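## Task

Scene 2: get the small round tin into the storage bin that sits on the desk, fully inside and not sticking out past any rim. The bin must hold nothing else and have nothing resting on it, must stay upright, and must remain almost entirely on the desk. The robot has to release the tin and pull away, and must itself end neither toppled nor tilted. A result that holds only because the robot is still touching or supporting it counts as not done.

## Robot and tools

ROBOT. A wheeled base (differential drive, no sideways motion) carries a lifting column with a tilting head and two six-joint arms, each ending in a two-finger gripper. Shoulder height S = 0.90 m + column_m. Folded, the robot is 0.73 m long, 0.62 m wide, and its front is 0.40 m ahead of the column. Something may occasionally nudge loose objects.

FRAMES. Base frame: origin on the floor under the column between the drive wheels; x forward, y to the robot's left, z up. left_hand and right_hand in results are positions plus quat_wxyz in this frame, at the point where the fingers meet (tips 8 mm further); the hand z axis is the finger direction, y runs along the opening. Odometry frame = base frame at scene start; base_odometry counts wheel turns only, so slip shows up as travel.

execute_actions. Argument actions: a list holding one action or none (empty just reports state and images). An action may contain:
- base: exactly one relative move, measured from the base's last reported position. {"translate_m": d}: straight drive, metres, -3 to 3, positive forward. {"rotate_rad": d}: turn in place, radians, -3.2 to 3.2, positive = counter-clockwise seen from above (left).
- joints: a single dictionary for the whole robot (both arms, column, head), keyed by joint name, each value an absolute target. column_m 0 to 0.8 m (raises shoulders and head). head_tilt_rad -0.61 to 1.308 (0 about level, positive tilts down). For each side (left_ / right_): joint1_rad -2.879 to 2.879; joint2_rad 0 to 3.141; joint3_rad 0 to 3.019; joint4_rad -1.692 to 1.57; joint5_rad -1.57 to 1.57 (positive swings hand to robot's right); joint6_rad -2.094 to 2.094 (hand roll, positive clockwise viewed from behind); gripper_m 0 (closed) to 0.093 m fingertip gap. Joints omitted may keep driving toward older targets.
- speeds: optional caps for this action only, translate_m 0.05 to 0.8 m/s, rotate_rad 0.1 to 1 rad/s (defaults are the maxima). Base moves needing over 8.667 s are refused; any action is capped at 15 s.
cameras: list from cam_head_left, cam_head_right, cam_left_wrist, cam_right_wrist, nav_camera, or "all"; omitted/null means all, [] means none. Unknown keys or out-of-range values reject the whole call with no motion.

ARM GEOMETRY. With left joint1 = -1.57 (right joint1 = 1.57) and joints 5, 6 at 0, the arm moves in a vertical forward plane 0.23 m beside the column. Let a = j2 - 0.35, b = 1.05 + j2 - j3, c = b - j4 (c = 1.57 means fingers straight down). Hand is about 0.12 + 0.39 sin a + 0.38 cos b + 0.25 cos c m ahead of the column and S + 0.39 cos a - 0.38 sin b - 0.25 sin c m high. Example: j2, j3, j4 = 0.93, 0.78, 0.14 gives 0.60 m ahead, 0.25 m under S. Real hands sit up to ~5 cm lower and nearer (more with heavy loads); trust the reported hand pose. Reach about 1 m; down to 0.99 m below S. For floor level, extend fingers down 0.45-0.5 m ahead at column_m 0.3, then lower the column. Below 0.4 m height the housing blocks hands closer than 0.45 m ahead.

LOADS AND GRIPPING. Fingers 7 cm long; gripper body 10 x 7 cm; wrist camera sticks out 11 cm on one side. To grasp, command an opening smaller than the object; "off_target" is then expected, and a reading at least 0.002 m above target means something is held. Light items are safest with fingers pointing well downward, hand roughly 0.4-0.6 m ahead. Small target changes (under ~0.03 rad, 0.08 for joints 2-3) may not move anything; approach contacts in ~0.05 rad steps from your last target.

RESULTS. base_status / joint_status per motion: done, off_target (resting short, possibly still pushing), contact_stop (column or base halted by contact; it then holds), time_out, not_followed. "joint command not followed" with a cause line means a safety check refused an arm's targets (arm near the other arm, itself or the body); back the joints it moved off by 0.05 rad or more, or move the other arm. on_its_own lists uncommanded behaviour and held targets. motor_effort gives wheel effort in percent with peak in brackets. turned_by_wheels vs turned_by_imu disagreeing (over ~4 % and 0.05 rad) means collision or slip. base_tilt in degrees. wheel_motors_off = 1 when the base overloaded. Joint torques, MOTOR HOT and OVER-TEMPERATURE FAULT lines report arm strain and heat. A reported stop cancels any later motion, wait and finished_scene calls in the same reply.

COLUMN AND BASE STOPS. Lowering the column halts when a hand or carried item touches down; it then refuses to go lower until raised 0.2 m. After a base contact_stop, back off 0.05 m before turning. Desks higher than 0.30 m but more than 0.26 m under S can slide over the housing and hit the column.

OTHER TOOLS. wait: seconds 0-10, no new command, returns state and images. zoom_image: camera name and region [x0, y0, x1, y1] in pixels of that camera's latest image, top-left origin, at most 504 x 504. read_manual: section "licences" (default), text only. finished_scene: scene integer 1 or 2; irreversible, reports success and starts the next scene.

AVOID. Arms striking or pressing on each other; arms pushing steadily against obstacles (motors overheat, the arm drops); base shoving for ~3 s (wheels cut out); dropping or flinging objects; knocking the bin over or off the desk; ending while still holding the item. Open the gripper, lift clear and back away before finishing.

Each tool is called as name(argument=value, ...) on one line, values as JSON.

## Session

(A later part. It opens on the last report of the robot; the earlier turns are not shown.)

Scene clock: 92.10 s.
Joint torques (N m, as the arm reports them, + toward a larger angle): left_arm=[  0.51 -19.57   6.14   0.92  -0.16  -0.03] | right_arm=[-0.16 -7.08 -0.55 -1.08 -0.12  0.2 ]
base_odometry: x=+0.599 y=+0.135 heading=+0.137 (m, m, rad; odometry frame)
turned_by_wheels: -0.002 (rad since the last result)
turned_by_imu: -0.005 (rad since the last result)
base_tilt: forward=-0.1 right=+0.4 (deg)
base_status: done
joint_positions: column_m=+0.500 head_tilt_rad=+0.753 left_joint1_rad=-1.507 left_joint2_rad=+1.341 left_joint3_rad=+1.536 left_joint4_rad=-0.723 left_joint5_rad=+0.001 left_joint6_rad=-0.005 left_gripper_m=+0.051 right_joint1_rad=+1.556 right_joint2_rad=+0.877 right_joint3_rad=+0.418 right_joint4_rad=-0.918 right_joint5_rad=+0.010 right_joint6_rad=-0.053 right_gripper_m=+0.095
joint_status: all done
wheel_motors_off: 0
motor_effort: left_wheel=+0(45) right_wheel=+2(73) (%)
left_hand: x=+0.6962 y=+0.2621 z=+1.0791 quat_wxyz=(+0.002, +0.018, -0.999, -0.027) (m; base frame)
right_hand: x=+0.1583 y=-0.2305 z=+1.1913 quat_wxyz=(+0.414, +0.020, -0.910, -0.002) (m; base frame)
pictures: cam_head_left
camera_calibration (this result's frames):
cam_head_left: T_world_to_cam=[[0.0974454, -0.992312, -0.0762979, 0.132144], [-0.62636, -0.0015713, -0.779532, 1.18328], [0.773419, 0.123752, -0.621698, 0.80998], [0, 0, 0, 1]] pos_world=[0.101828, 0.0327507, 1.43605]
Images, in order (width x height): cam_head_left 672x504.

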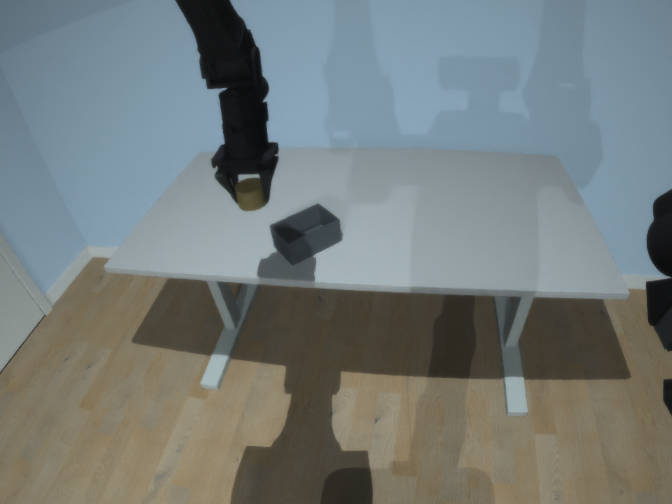

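execute_actions(actions=[{"base":{"translate_m":0.33},"speeds":{"translate_m":0.3},"joints":{"head_tilt_rad":0.9,"column_m":0.4}}], cameras=["cam_head_left","cam_left_wrist"])

Scene clock: 99.33 s.
Joint torques (N m, as the arm reports them, + toward a larger angle): left_arm=[  0.24 -19.22   6.31   0.87  -0.18  -0.03] | right_arm=[-0.15 -7.11 -0.72 -0.93 -0.12  0.21]
base_odometry: x=+0.926 y=+0.180 heading=+0.136 (m, m, rad; odometry frame)
turned_by_wheels: -0.001 (rad since the last result)
turned_by_imu: -0.002 (rad since the last result)
base_tilt: forward=-0.1 right=+0.5 (deg)
base_status: done
joint_positions: column_m=+0.400 head_tilt_rad=+0.901 left_joint1_rad=-1.507 left_joint2_rad=+1.341 left_joint3_rad=+1.536 left_joint4_rad=-0.723 left_joint5_rad=+0.001 left_joint6_rad=-0.005 left_gripper_m=+0.051 right_joint1_rad=+1.556 right_joint2_rad=+0.877 right_joint3_rad=+0.419 right_joint4_rad=-0.918 right_joint5_rad=+0.010 right_joint6_rad=-0.053 right_gripper_m=+0.095
joint_status: all done
wheel_motors_off: 0
motor_effort: left_wheel=-3(43) right_wheel=+2(46) (%)
left_hand: x=+0.6962 y=+0.2621 z=+0.9792 quat_wxyz=(+0.002, +0.018, -0.999, -0.027) (m; base frame)
right_hand: x=+0.1587 y=-0.2305 z=+1.0913 quat_wxyz=(+0.413, +0.020, -0.910, -0.002) (m; base frame)
pictures: cam_head_left, cam_left_wrist
camera_calibration (this result's frames):
cam_head_left: T_world_to_cam=[[0.0850717, -0.992312, -0.0898875, 0.143976], [-0.734897, -0.0015713, -0.678177, 0.970355], [0.672822, 0.123752, -0.72938, 0.902158], [0, 0, 0, 1]] pos_world=[0.0938705, 0.0327507, 1.32903]
cam_left_wrist: T_world_to_cam=[[0.0261742, -0.998504, -0.0480171, 0.287778], [-0.804817, -0.0495393, 0.591452, -0.00095696], [-0.592945, 0.0231642, -0.804909, 1.31672], [0, 0, 0, 1]] pos_world=[0.772441, 0.256799, 1.07423]
Images, in order (width x height): cam_head_left 672x504, cam_left_wrist 504x504.

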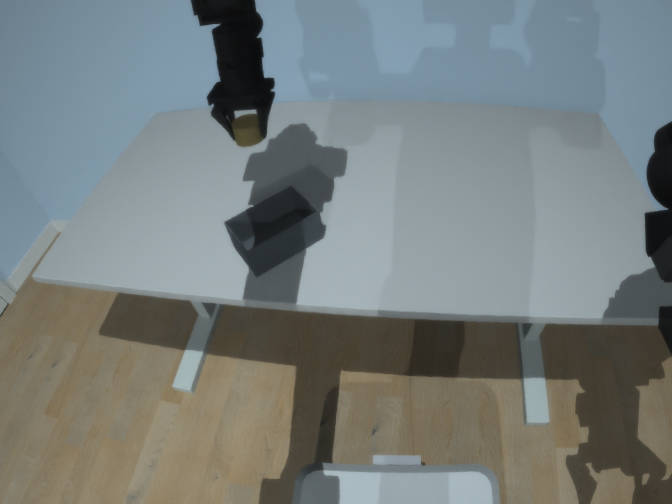

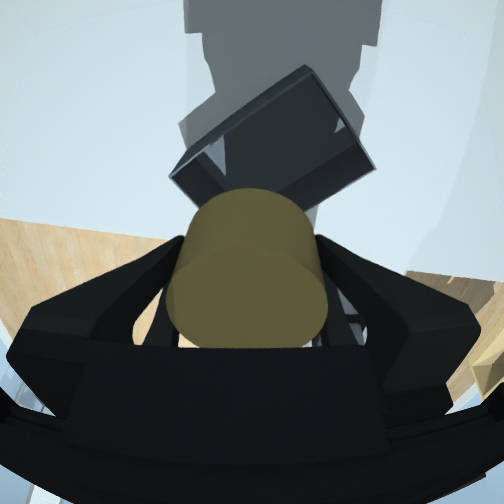

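execute_actions(actions=[{"base":{"translate_m":-0.035},"joints":{"column_m":0.27}}], cameras=["cam_head_left","cam_left_wrist"])

Scene clock: 110.60 s.
Joint torques (N m, as the arm reports them, + toward a larger angle): left_arm=[  0.47 -19.66   6.34   0.96  -0.17  -0.03] | right_arm=[-0.13 -7.   -0.59 -0.96 -0.13  0.21]
base_odometry: x=+0.891 y=+0.175 heading=+0.136 (m, m, rad; odometry frame)
turned_by_wheels: +0.000 (rad since the last result)
turned_by_imu: +0.000 (rad since the last result)
base_tilt: forward=-0.3 right=+0.6 (deg)
base_status: done
joint_positions: column_m=+0.270 head_tilt_rad=+0.902 left_joint1_rad=-1.507 left_joint2_rad=+1.342 left_joint3_rad=+1.536 left_joint4_rad=-0.723 left_joint5_rad=+0.001 left_joint6_rad=-0.005 left_gripper_m=+0.051 right_joint1_rad=+1.556 right_joint2_rad=+0.876 right_joint3_rad=+0.417 right_joint4_rad=-0.918 right_joint5_rad=+0.010 right_joint6_rad=-0.053 right_gripper_m=+0.095
joint_status: all done
wheel_motors_off: 0
motor_effort: left_wheel=-1(36) right_wheel=+0(31) (%)
left_hand: x=+0.6961 y=+0.2622 z=+0.8490 quat_wxyz=(+0.003, +0.018, -0.999, -0.027) (m; base frame)
right_hand: x=+0.1580 y=-0.2305 z=+0.9616 quat_wxyz=(+0.414, +0.020, -0.910, -0.002) (m; base frame)
pictures: cam_head_left, cam_left_wrist
camera_calibration (this result's frames):
cam_head_left: T_world_to_cam=[[0.0850269, -0.992312, -0.08993, 0.132349], [-0.735235, -0.0015713, -0.677811, 0.881766], [0.672458, 0.123752, -0.729716, 0.807796], [0, 0, 0, 1]] pos_world=[0.093842, 0.0327507, 1.19903]
cam_left_wrist: T_world_to_cam=[[0.0261771, -0.998504, -0.0480148, 0.281534], [-0.804591, -0.0495492, 0.591759, 0.0755312], [-0.593252, 0.0231418, -0.804684, 1.21188], [0, 0, 0, 1]] pos_world=[0.772353, 0.25681, 0.944003]
Images, in order (width x height): cam_head_left 672x504, cam_left_wrist 504x504.

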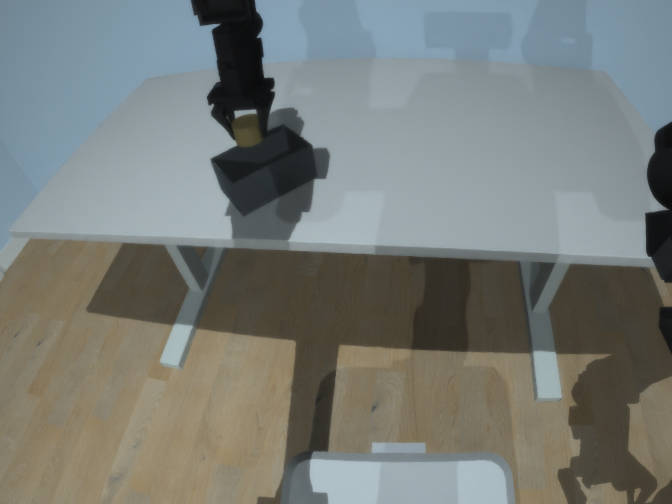

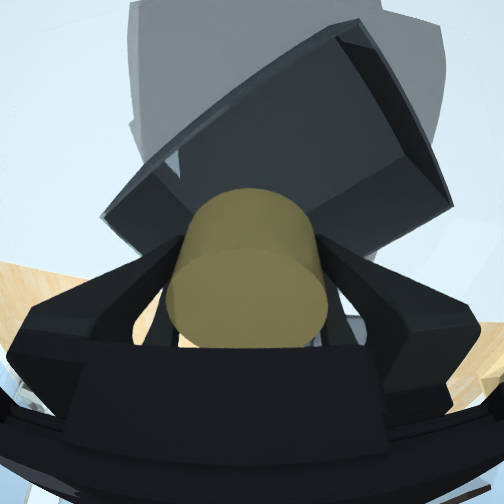

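execute_actions(actions=[{"joints":{"left_joint1_rad":-1.535,"left_joint6_rad":-0.65}}], cameras=[])

execute_actions(actions=[{"joints":{"column_m":0.22}}], cameras=["cam_head_left","cam_left_wrist"])

Scene clock: 117.63 s.
Joint torques (N m, as the arm reports them, + toward a larger angle): left_arm=[  0.12 -18.89   6.36   0.89  -0.17  -0.13] | right_arm=[-0.15 -7.03 -0.59 -0.96 -0.12  0.21]
base_odometry: x=+0.891 y=+0.175 heading=+0.136 (m, m, rad; odometry frame)
turned_by_wheels: +0.000 (rad since the last result)
turned_by_imu: +0.000 (rad since the last result)
base_tilt: forward=-0.2 right=+0.5 (deg)
base_status: not commanded
joint_positions: column_m=+0.270 head_tilt_rad=+0.902 left_joint1_rad=-1.531 left_joint2_rad=+1.342 left_joint3_rad=+1.536 left_joint4_rad=-0.723 left_joint5_rad=+0.001 left_joint6_rad=-0.643 left_gripper_m=+0.051 right_joint1_rad=+1.556 right_joint2_rad=+0.876 right_joint3_rad=+0.417 right_joint4_rad=-0.918 right_joint5_rad=+0.010 right_joint6_rad=-0.053 right_gripper_m=+0.095
joint_status: all done
wheel_motors_off: 0
motor_effort: left_wheel=-1(1) right_wheel=+0(0) (%)
left_hand: x=+0.6964 y=+0.2478 z=+0.8484 quat_wxyz=(-0.003, +0.325, -0.945, -0.017) (m; base frame)
right_hand: x=+0.1580 y=-0.2305 z=+0.9616 quat_wxyz=(+0.414, +0.020, -0.910, -0.002) (m; base frame)
pictures: none
No camera images: the call's "cameras" was empty. Leave "cameras" out to get every camera's image.

Scene clock: 118.87 s.
Joint torques (N m, as the arm reports them, + toward a larger angle): left_arm=[ -0.21 -19.88   6.32   0.95  -0.18  -0.1 ] | right_arm=[-0.16 -6.97 -0.57 -0.97 -0.13  0.21]
base_odometry: x=+0.891 y=+0.175 heading=+0.136 (m, m, rad; odometry frame)
turned_by_wheels: +0.000 (rad since the last result)
turned_by_imu: +0.000 (rad since the last result)
base_tilt: forward=-0.1 right=+0.5 (deg)
base_status: not commanded
joint_positions: column_m=+0.220 head_tilt_rad=+0.902 left_joint1_rad=-1.531 left_joint2_rad=+1.342 left_joint3_rad=+1.536 left_joint4_rad=-0.723 left_joint5_rad=+0.001 left_joint6_rad=-0.643 left_gripper_m=+0.051 right_joint1_rad=+1.556 right_joint2_rad=+0.876 right_joint3_rad=+0.417 right_joint4_rad=-0.918 right_joint5_rad=+0.010 right_joint6_rad=-0.053 right_gripper_m=+0.095
joint_status: all done
wheel_motors_off: 0
motor_effort: left_wheel=+0(1) right_wheel=+0(0) (%)
left_hand: x=+0.6963 y=+0.2478 z=+0.7982 quat_wxyz=(-0.002, +0.325, -0.945, -0.017) (m; base frame)
right_hand: x=+0.1580 y=-0.2305 z=+0.9115 quat_wxyz=(+0.414, +0.020, -0.910, -0.002) (m; base frame)
pictures: cam_head_left, cam_left_wrist
camera_calibration (this result's frames):
cam_head_left: T_world_to_cam=[[0.0850269, -0.992312, -0.08993, 0.127852], [-0.735235, -0.0015713, -0.677811, 0.847868], [0.672458, 0.123752, -0.729716, 0.771303], [0, 0, 0, 1]] pos_world=[0.093842, 0.0327507, 1.14902]
cam_left_wrist: T_world_to_cam=[[0.607219, -0.79418, -0.0237233, -0.209854], [-0.641002, -0.507307, 0.575983, 0.117225], [-0.469469, -0.334541, -0.817117, 1.18379], [0, 0, 0, 1]] pos_world=[0.758324, 0.288835, 0.8948]
Images, in order (width x height): cam_head_left 672x504, cam_left_wrist 504x504.

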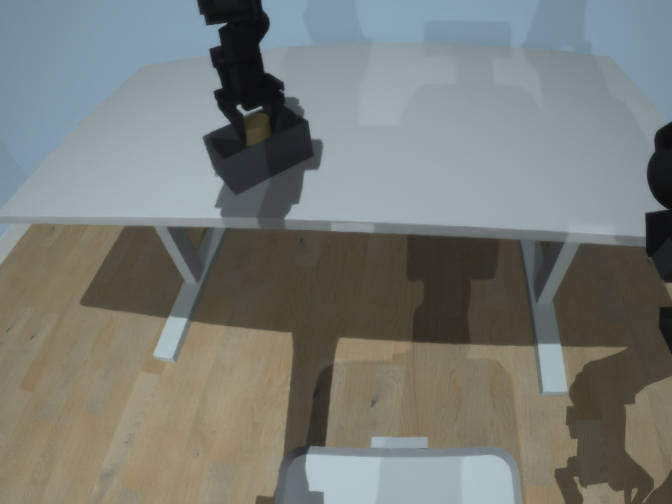

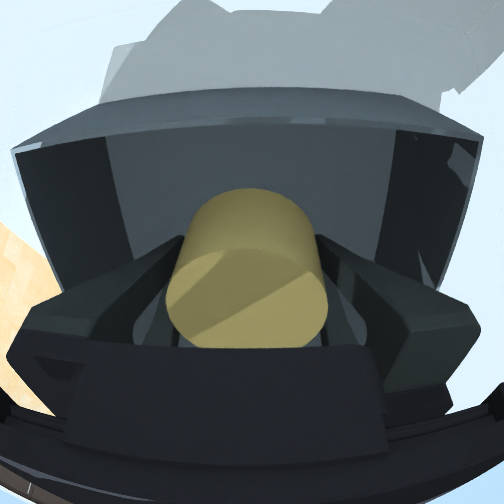

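Well aligned. Lower a bit, release.

execute_actions(actions=[{"joints":{"column_m":0.18}}], cameras=["cam_left_wrist"])

execute_actions(actions=[{"joints":{"left_gripper_m":0.08}}], cameras=["cam_left_wrist"])

execute_actions(actions=[{"joints":{"column_m":0.4}}], cameras=["cam_left_wrist"])

execute_actions(actions=[{"base":{"translate_m":-0.5},"joints":{"left_joint1_rad":-1.3,"head_tilt_rad":0.65}}], cameras=["cam_head_left"])

Scene clock: 123.87 s.
Joint torques (N m, as the arm reports them, + toward a larger angle): left_arm=[  0.27 -18.75   6.24   0.95  -0.16  -0.11] | right_arm=[-0.12 -7.   -0.6  -0.97 -0.13  0.21]
base_odometry: x=+0.891 y=+0.175 heading=+0.136 (m, m, rad; odometry frame)
turned_by_wheels: +0.000 (rad since the last result)
turned_by_imu: +0.000 (rad since the last result)
base_tilt: forward=-0.1 right=+0.6 (deg)
base_status: not commanded
joint_positions: column_m=+0.180 head_tilt_rad=+0.902 left_joint1_rad=-1.531 left_joint2_rad=+1.342 left_joint3_rad=+1.536 left_joint4_rad=-0.723 left_joint5_rad=+0.001 left_joint6_rad=-0.643 left_gripper_m=+0.051 right_joint1_rad=+1.556 right_joint2_rad=+0.876 right_joint3_rad=+0.417 right_joint4_rad=-0.918 right_joint5_rad=+0.010 right_joint6_rad=-0.053 right_gripper_m=+0.095
joint_status: all done
wheel_motors_off: 0
motor_effort: left_wheel=-1(2) right_wheel=+0(0) (%)
left_hand: x=+0.6963 y=+0.2478 z=+0.7582 quat_wxyz=(-0.002, +0.325, -0.945, -0.017) (m; base frame)
right_hand: x=+0.1580 y=-0.2305 z=+0.8715 quat_wxyz=(+0.414, +0.020, -0.910, -0.002) (m; base frame)
pictures: cam_left_wrist
camera_calibration (this result's frames):
cam_left_wrist: T_world_to_cam=[[0.607219, -0.79418, -0.0237233, -0.210803], [-0.641002, -0.507307, 0.575983, 0.14027], [-0.469469, -0.334541, -0.817117, 1.1511], [0, 0, 0, 1]] pos_world=[0.758324, 0.288835, 0.854791]
Images, in order (width x height): cam_left_wrist 504x504.

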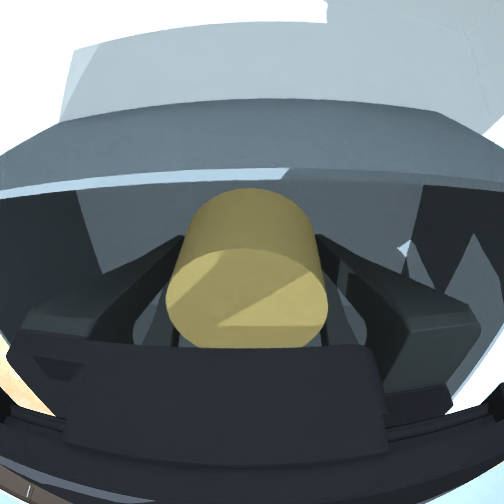

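Scene clock: 124.47 s.
Joint torques (N m, as the arm reports them, + toward a larger angle): left_arm=[  0.24 -19.08   6.39   0.89  -0.2   -0.11] | right_arm=[-0.15 -6.98 -0.6  -0.96 -0.12  0.21]
base_odometry: x=+0.891 y=+0.175 heading=+0.136 (m, m, rad; odometry frame)
turned_by_wheels: +0.000 (rad since the last result)
turned_by_imu: +0.000 (rad since the last result)
base_tilt: forward=-0.2 right=+0.6 (deg)
base_status: not commanded
joint_positions: column_m=+0.180 head_tilt_rad=+0.902 left_joint1_rad=-1.531 left_joint2_rad=+1.342 left_joint3_rad=+1.536 left_joint4_rad=-0.723 left_joint5_rad=+0.001 left_joint6_rad=-0.643 left_gripper_m=+0.080 right_joint1_rad=+1.556 right_joint2_rad=+0.876 right_joint3_rad=+0.417 right_joint4_rad=-0.918 right_joint5_rad=+0.010 right_joint6_rad=-0.053 right_gripper_m=+0.095
joint_status: all done
wheel_motors_off: 0
motor_effort: left_wheel=+2(0) right_wheel=-1(0) (%)
left_hand: x=+0.6963 y=+0.2478 z=+0.7582 quat_wxyz=(-0.002, +0.325, -0.945, -0.017) (m; base frame)
right_hand: x=+0.1580 y=-0.2305 z=+0.8715 quat_wxyz=(+0.414, +0.020, -0.910, -0.002) (m; base frame)
pictures: cam_left_wrist
camera_calibration (this result's frames):
cam_left_wrist: T_world_to_cam=[[0.607219, -0.79418, -0.0237233, -0.210803], [-0.641002, -0.507307, 0.575983, 0.14027], [-0.469469, -0.334541, -0.817117, 1.1511], [0, 0, 0, 1]] pos_world=[0.758324, 0.288835, 0.854791]
Images, in order (width x height): cam_left_wrist 504x504.

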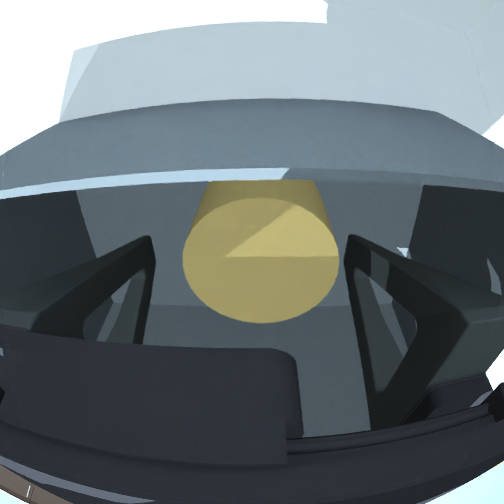

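Scene clock: 127.93 s.
Joint torques (N m, as the arm reports them, + toward a larger angle): left_arm=[ -0.08 -19.3    6.33   0.86  -0.2   -0.09] | right_arm=[-0.14 -7.06 -0.59 -0.96 -0.12  0.21]
base_odometry: x=+0.891 y=+0.175 heading=+0.136 (m, m, rad; odometry frame)
turned_by_wheels: +0.000 (rad since the last result)
turned_by_imu: +0.000 (rad since the last result)
base_tilt: forward=-0.2 right=+0.5 (deg)
base_status: not commanded
joint_positions: column_m=+0.400 head_tilt_rad=+0.902 left_joint1_rad=-1.531 left_joint2_rad=+1.342 left_joint3_rad=+1.536 left_joint4_rad=-0.723 left_joint5_rad=+0.001 left_joint6_rad=-0.643 left_gripper_m=+0.080 right_joint1_rad=+1.556 right_joint2_rad=+0.876 right_joint3_rad=+0.417 right_joint4_rad=-0.918 right_joint5_rad=+0.010 right_joint6_rad=-0.053 right_gripper_m=+0.095
joint_status: all done
wheel_motors_off: 0
motor_effort: left_wheel=+0(0) right_wheel=+0(1) (%)
left_hand: x=+0.6962 y=+0.2478 z=+0.9778 quat_wxyz=(-0.002, +0.325, -0.945, -0.017) (m; base frame)
right_hand: x=+0.1580 y=-0.2305 z=+1.0914 quat_wxyz=(+0.414, +0.020, -0.910, -0.002) (m; base frame)
pictures: cam_left_wrist
camera_calibration (this result's frames):
cam_left_wrist: T_world_to_cam=[[0.60722, -0.794172, -0.0239488, -0.205296], [-0.640776, -0.507311, 0.576231, 0.0132837], [-0.469776, -0.334554, -0.816936, 1.33056], [0, 0, 0, 1]] pos_world=[0.758237, 0.288841, 1.07441]
Images, in order (width x height): cam_left_wrist 504x504.

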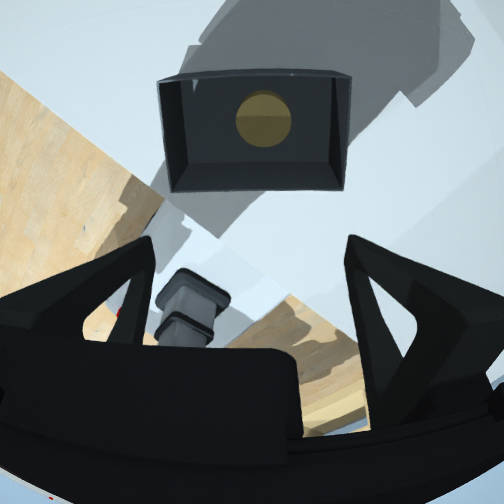

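Scene clock: 130.47 s.
Joint torques (N m, as the arm reports them, + toward a larger angle): left_arm=[  2.1  -18.95   6.24   0.83  -0.21  -0.12] | right_arm=[-0.12 -6.89 -0.45 -0.96 -0.12  0.21]
base_odometry: x=+0.396 y=+0.107 heading=+0.134 (m, m, rad; odometry frame)
turned_by_wheels: -0.002 (rad since the last result)
turned_by_imu: -0.001 (rad since the last result)
base_tilt: forward=-0.1 right=+0.6 (deg)
base_status: done
joint_positions: column_m=+0.400 head_tilt_rad=+0.667 left_joint1_rad=-1.293 left_joint2_rad=+1.343 left_joint3_rad=+1.536 left_joint4_rad=-0.723 left_joint5_rad=-0.001 left_joint6_rad=-0.644 left_gripper_m=+0.080 right_joint1_rad=+1.556 right_joint2_rad=+0.875 right_joint3_rad=+0.416 right_joint4_rad=-0.918 right_joint5_rad=+0.010 right_joint6_rad=-0.053 right_gripper_m=+0.095
joint_status: all done
wheel_motors_off: 0
motor_effort: left_wheel=-2(47) right_wheel=+1(53) (%)
left_hand: x=+0.6850 y=+0.3863 z=+0.9967 quat_wxyz=(-0.035, +0.379, -0.917, -0.115) (m; base frame)
right_hand: x=+0.1573 y=-0.2304 z=+1.0917 quat_wxyz=(+0.414, +0.020, -0.910, -0.002) (m; base frame)
pictures: cam_head_left
camera_calibration (this result's frames):
cam_head_left: T_world_to_cam=[[0.103641, -0.992312, -0.067642, 0.112206], [-0.557057, -0.0015713, -0.830473, 1.17244], [0.823982, 0.123752, -0.552937, 0.64997], [0, 0, 0, 1]] pos_world=[0.105923, 0.0327507, 1.34066]
Images, in order (width x height): cam_head_left 672x504.

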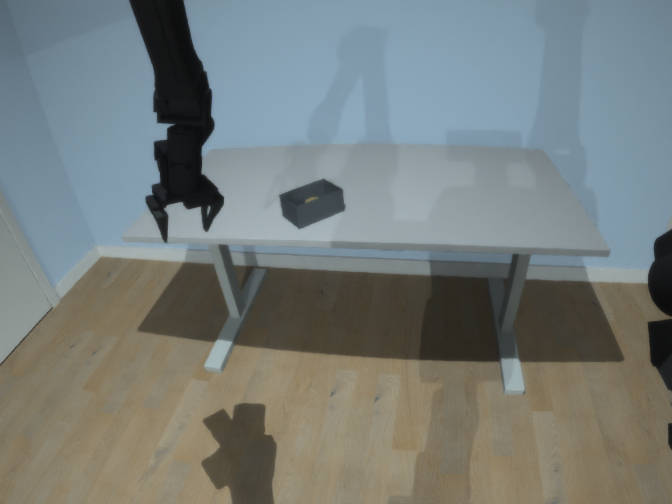

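finished_scene(scene=2)

The scene is finished: the task was done.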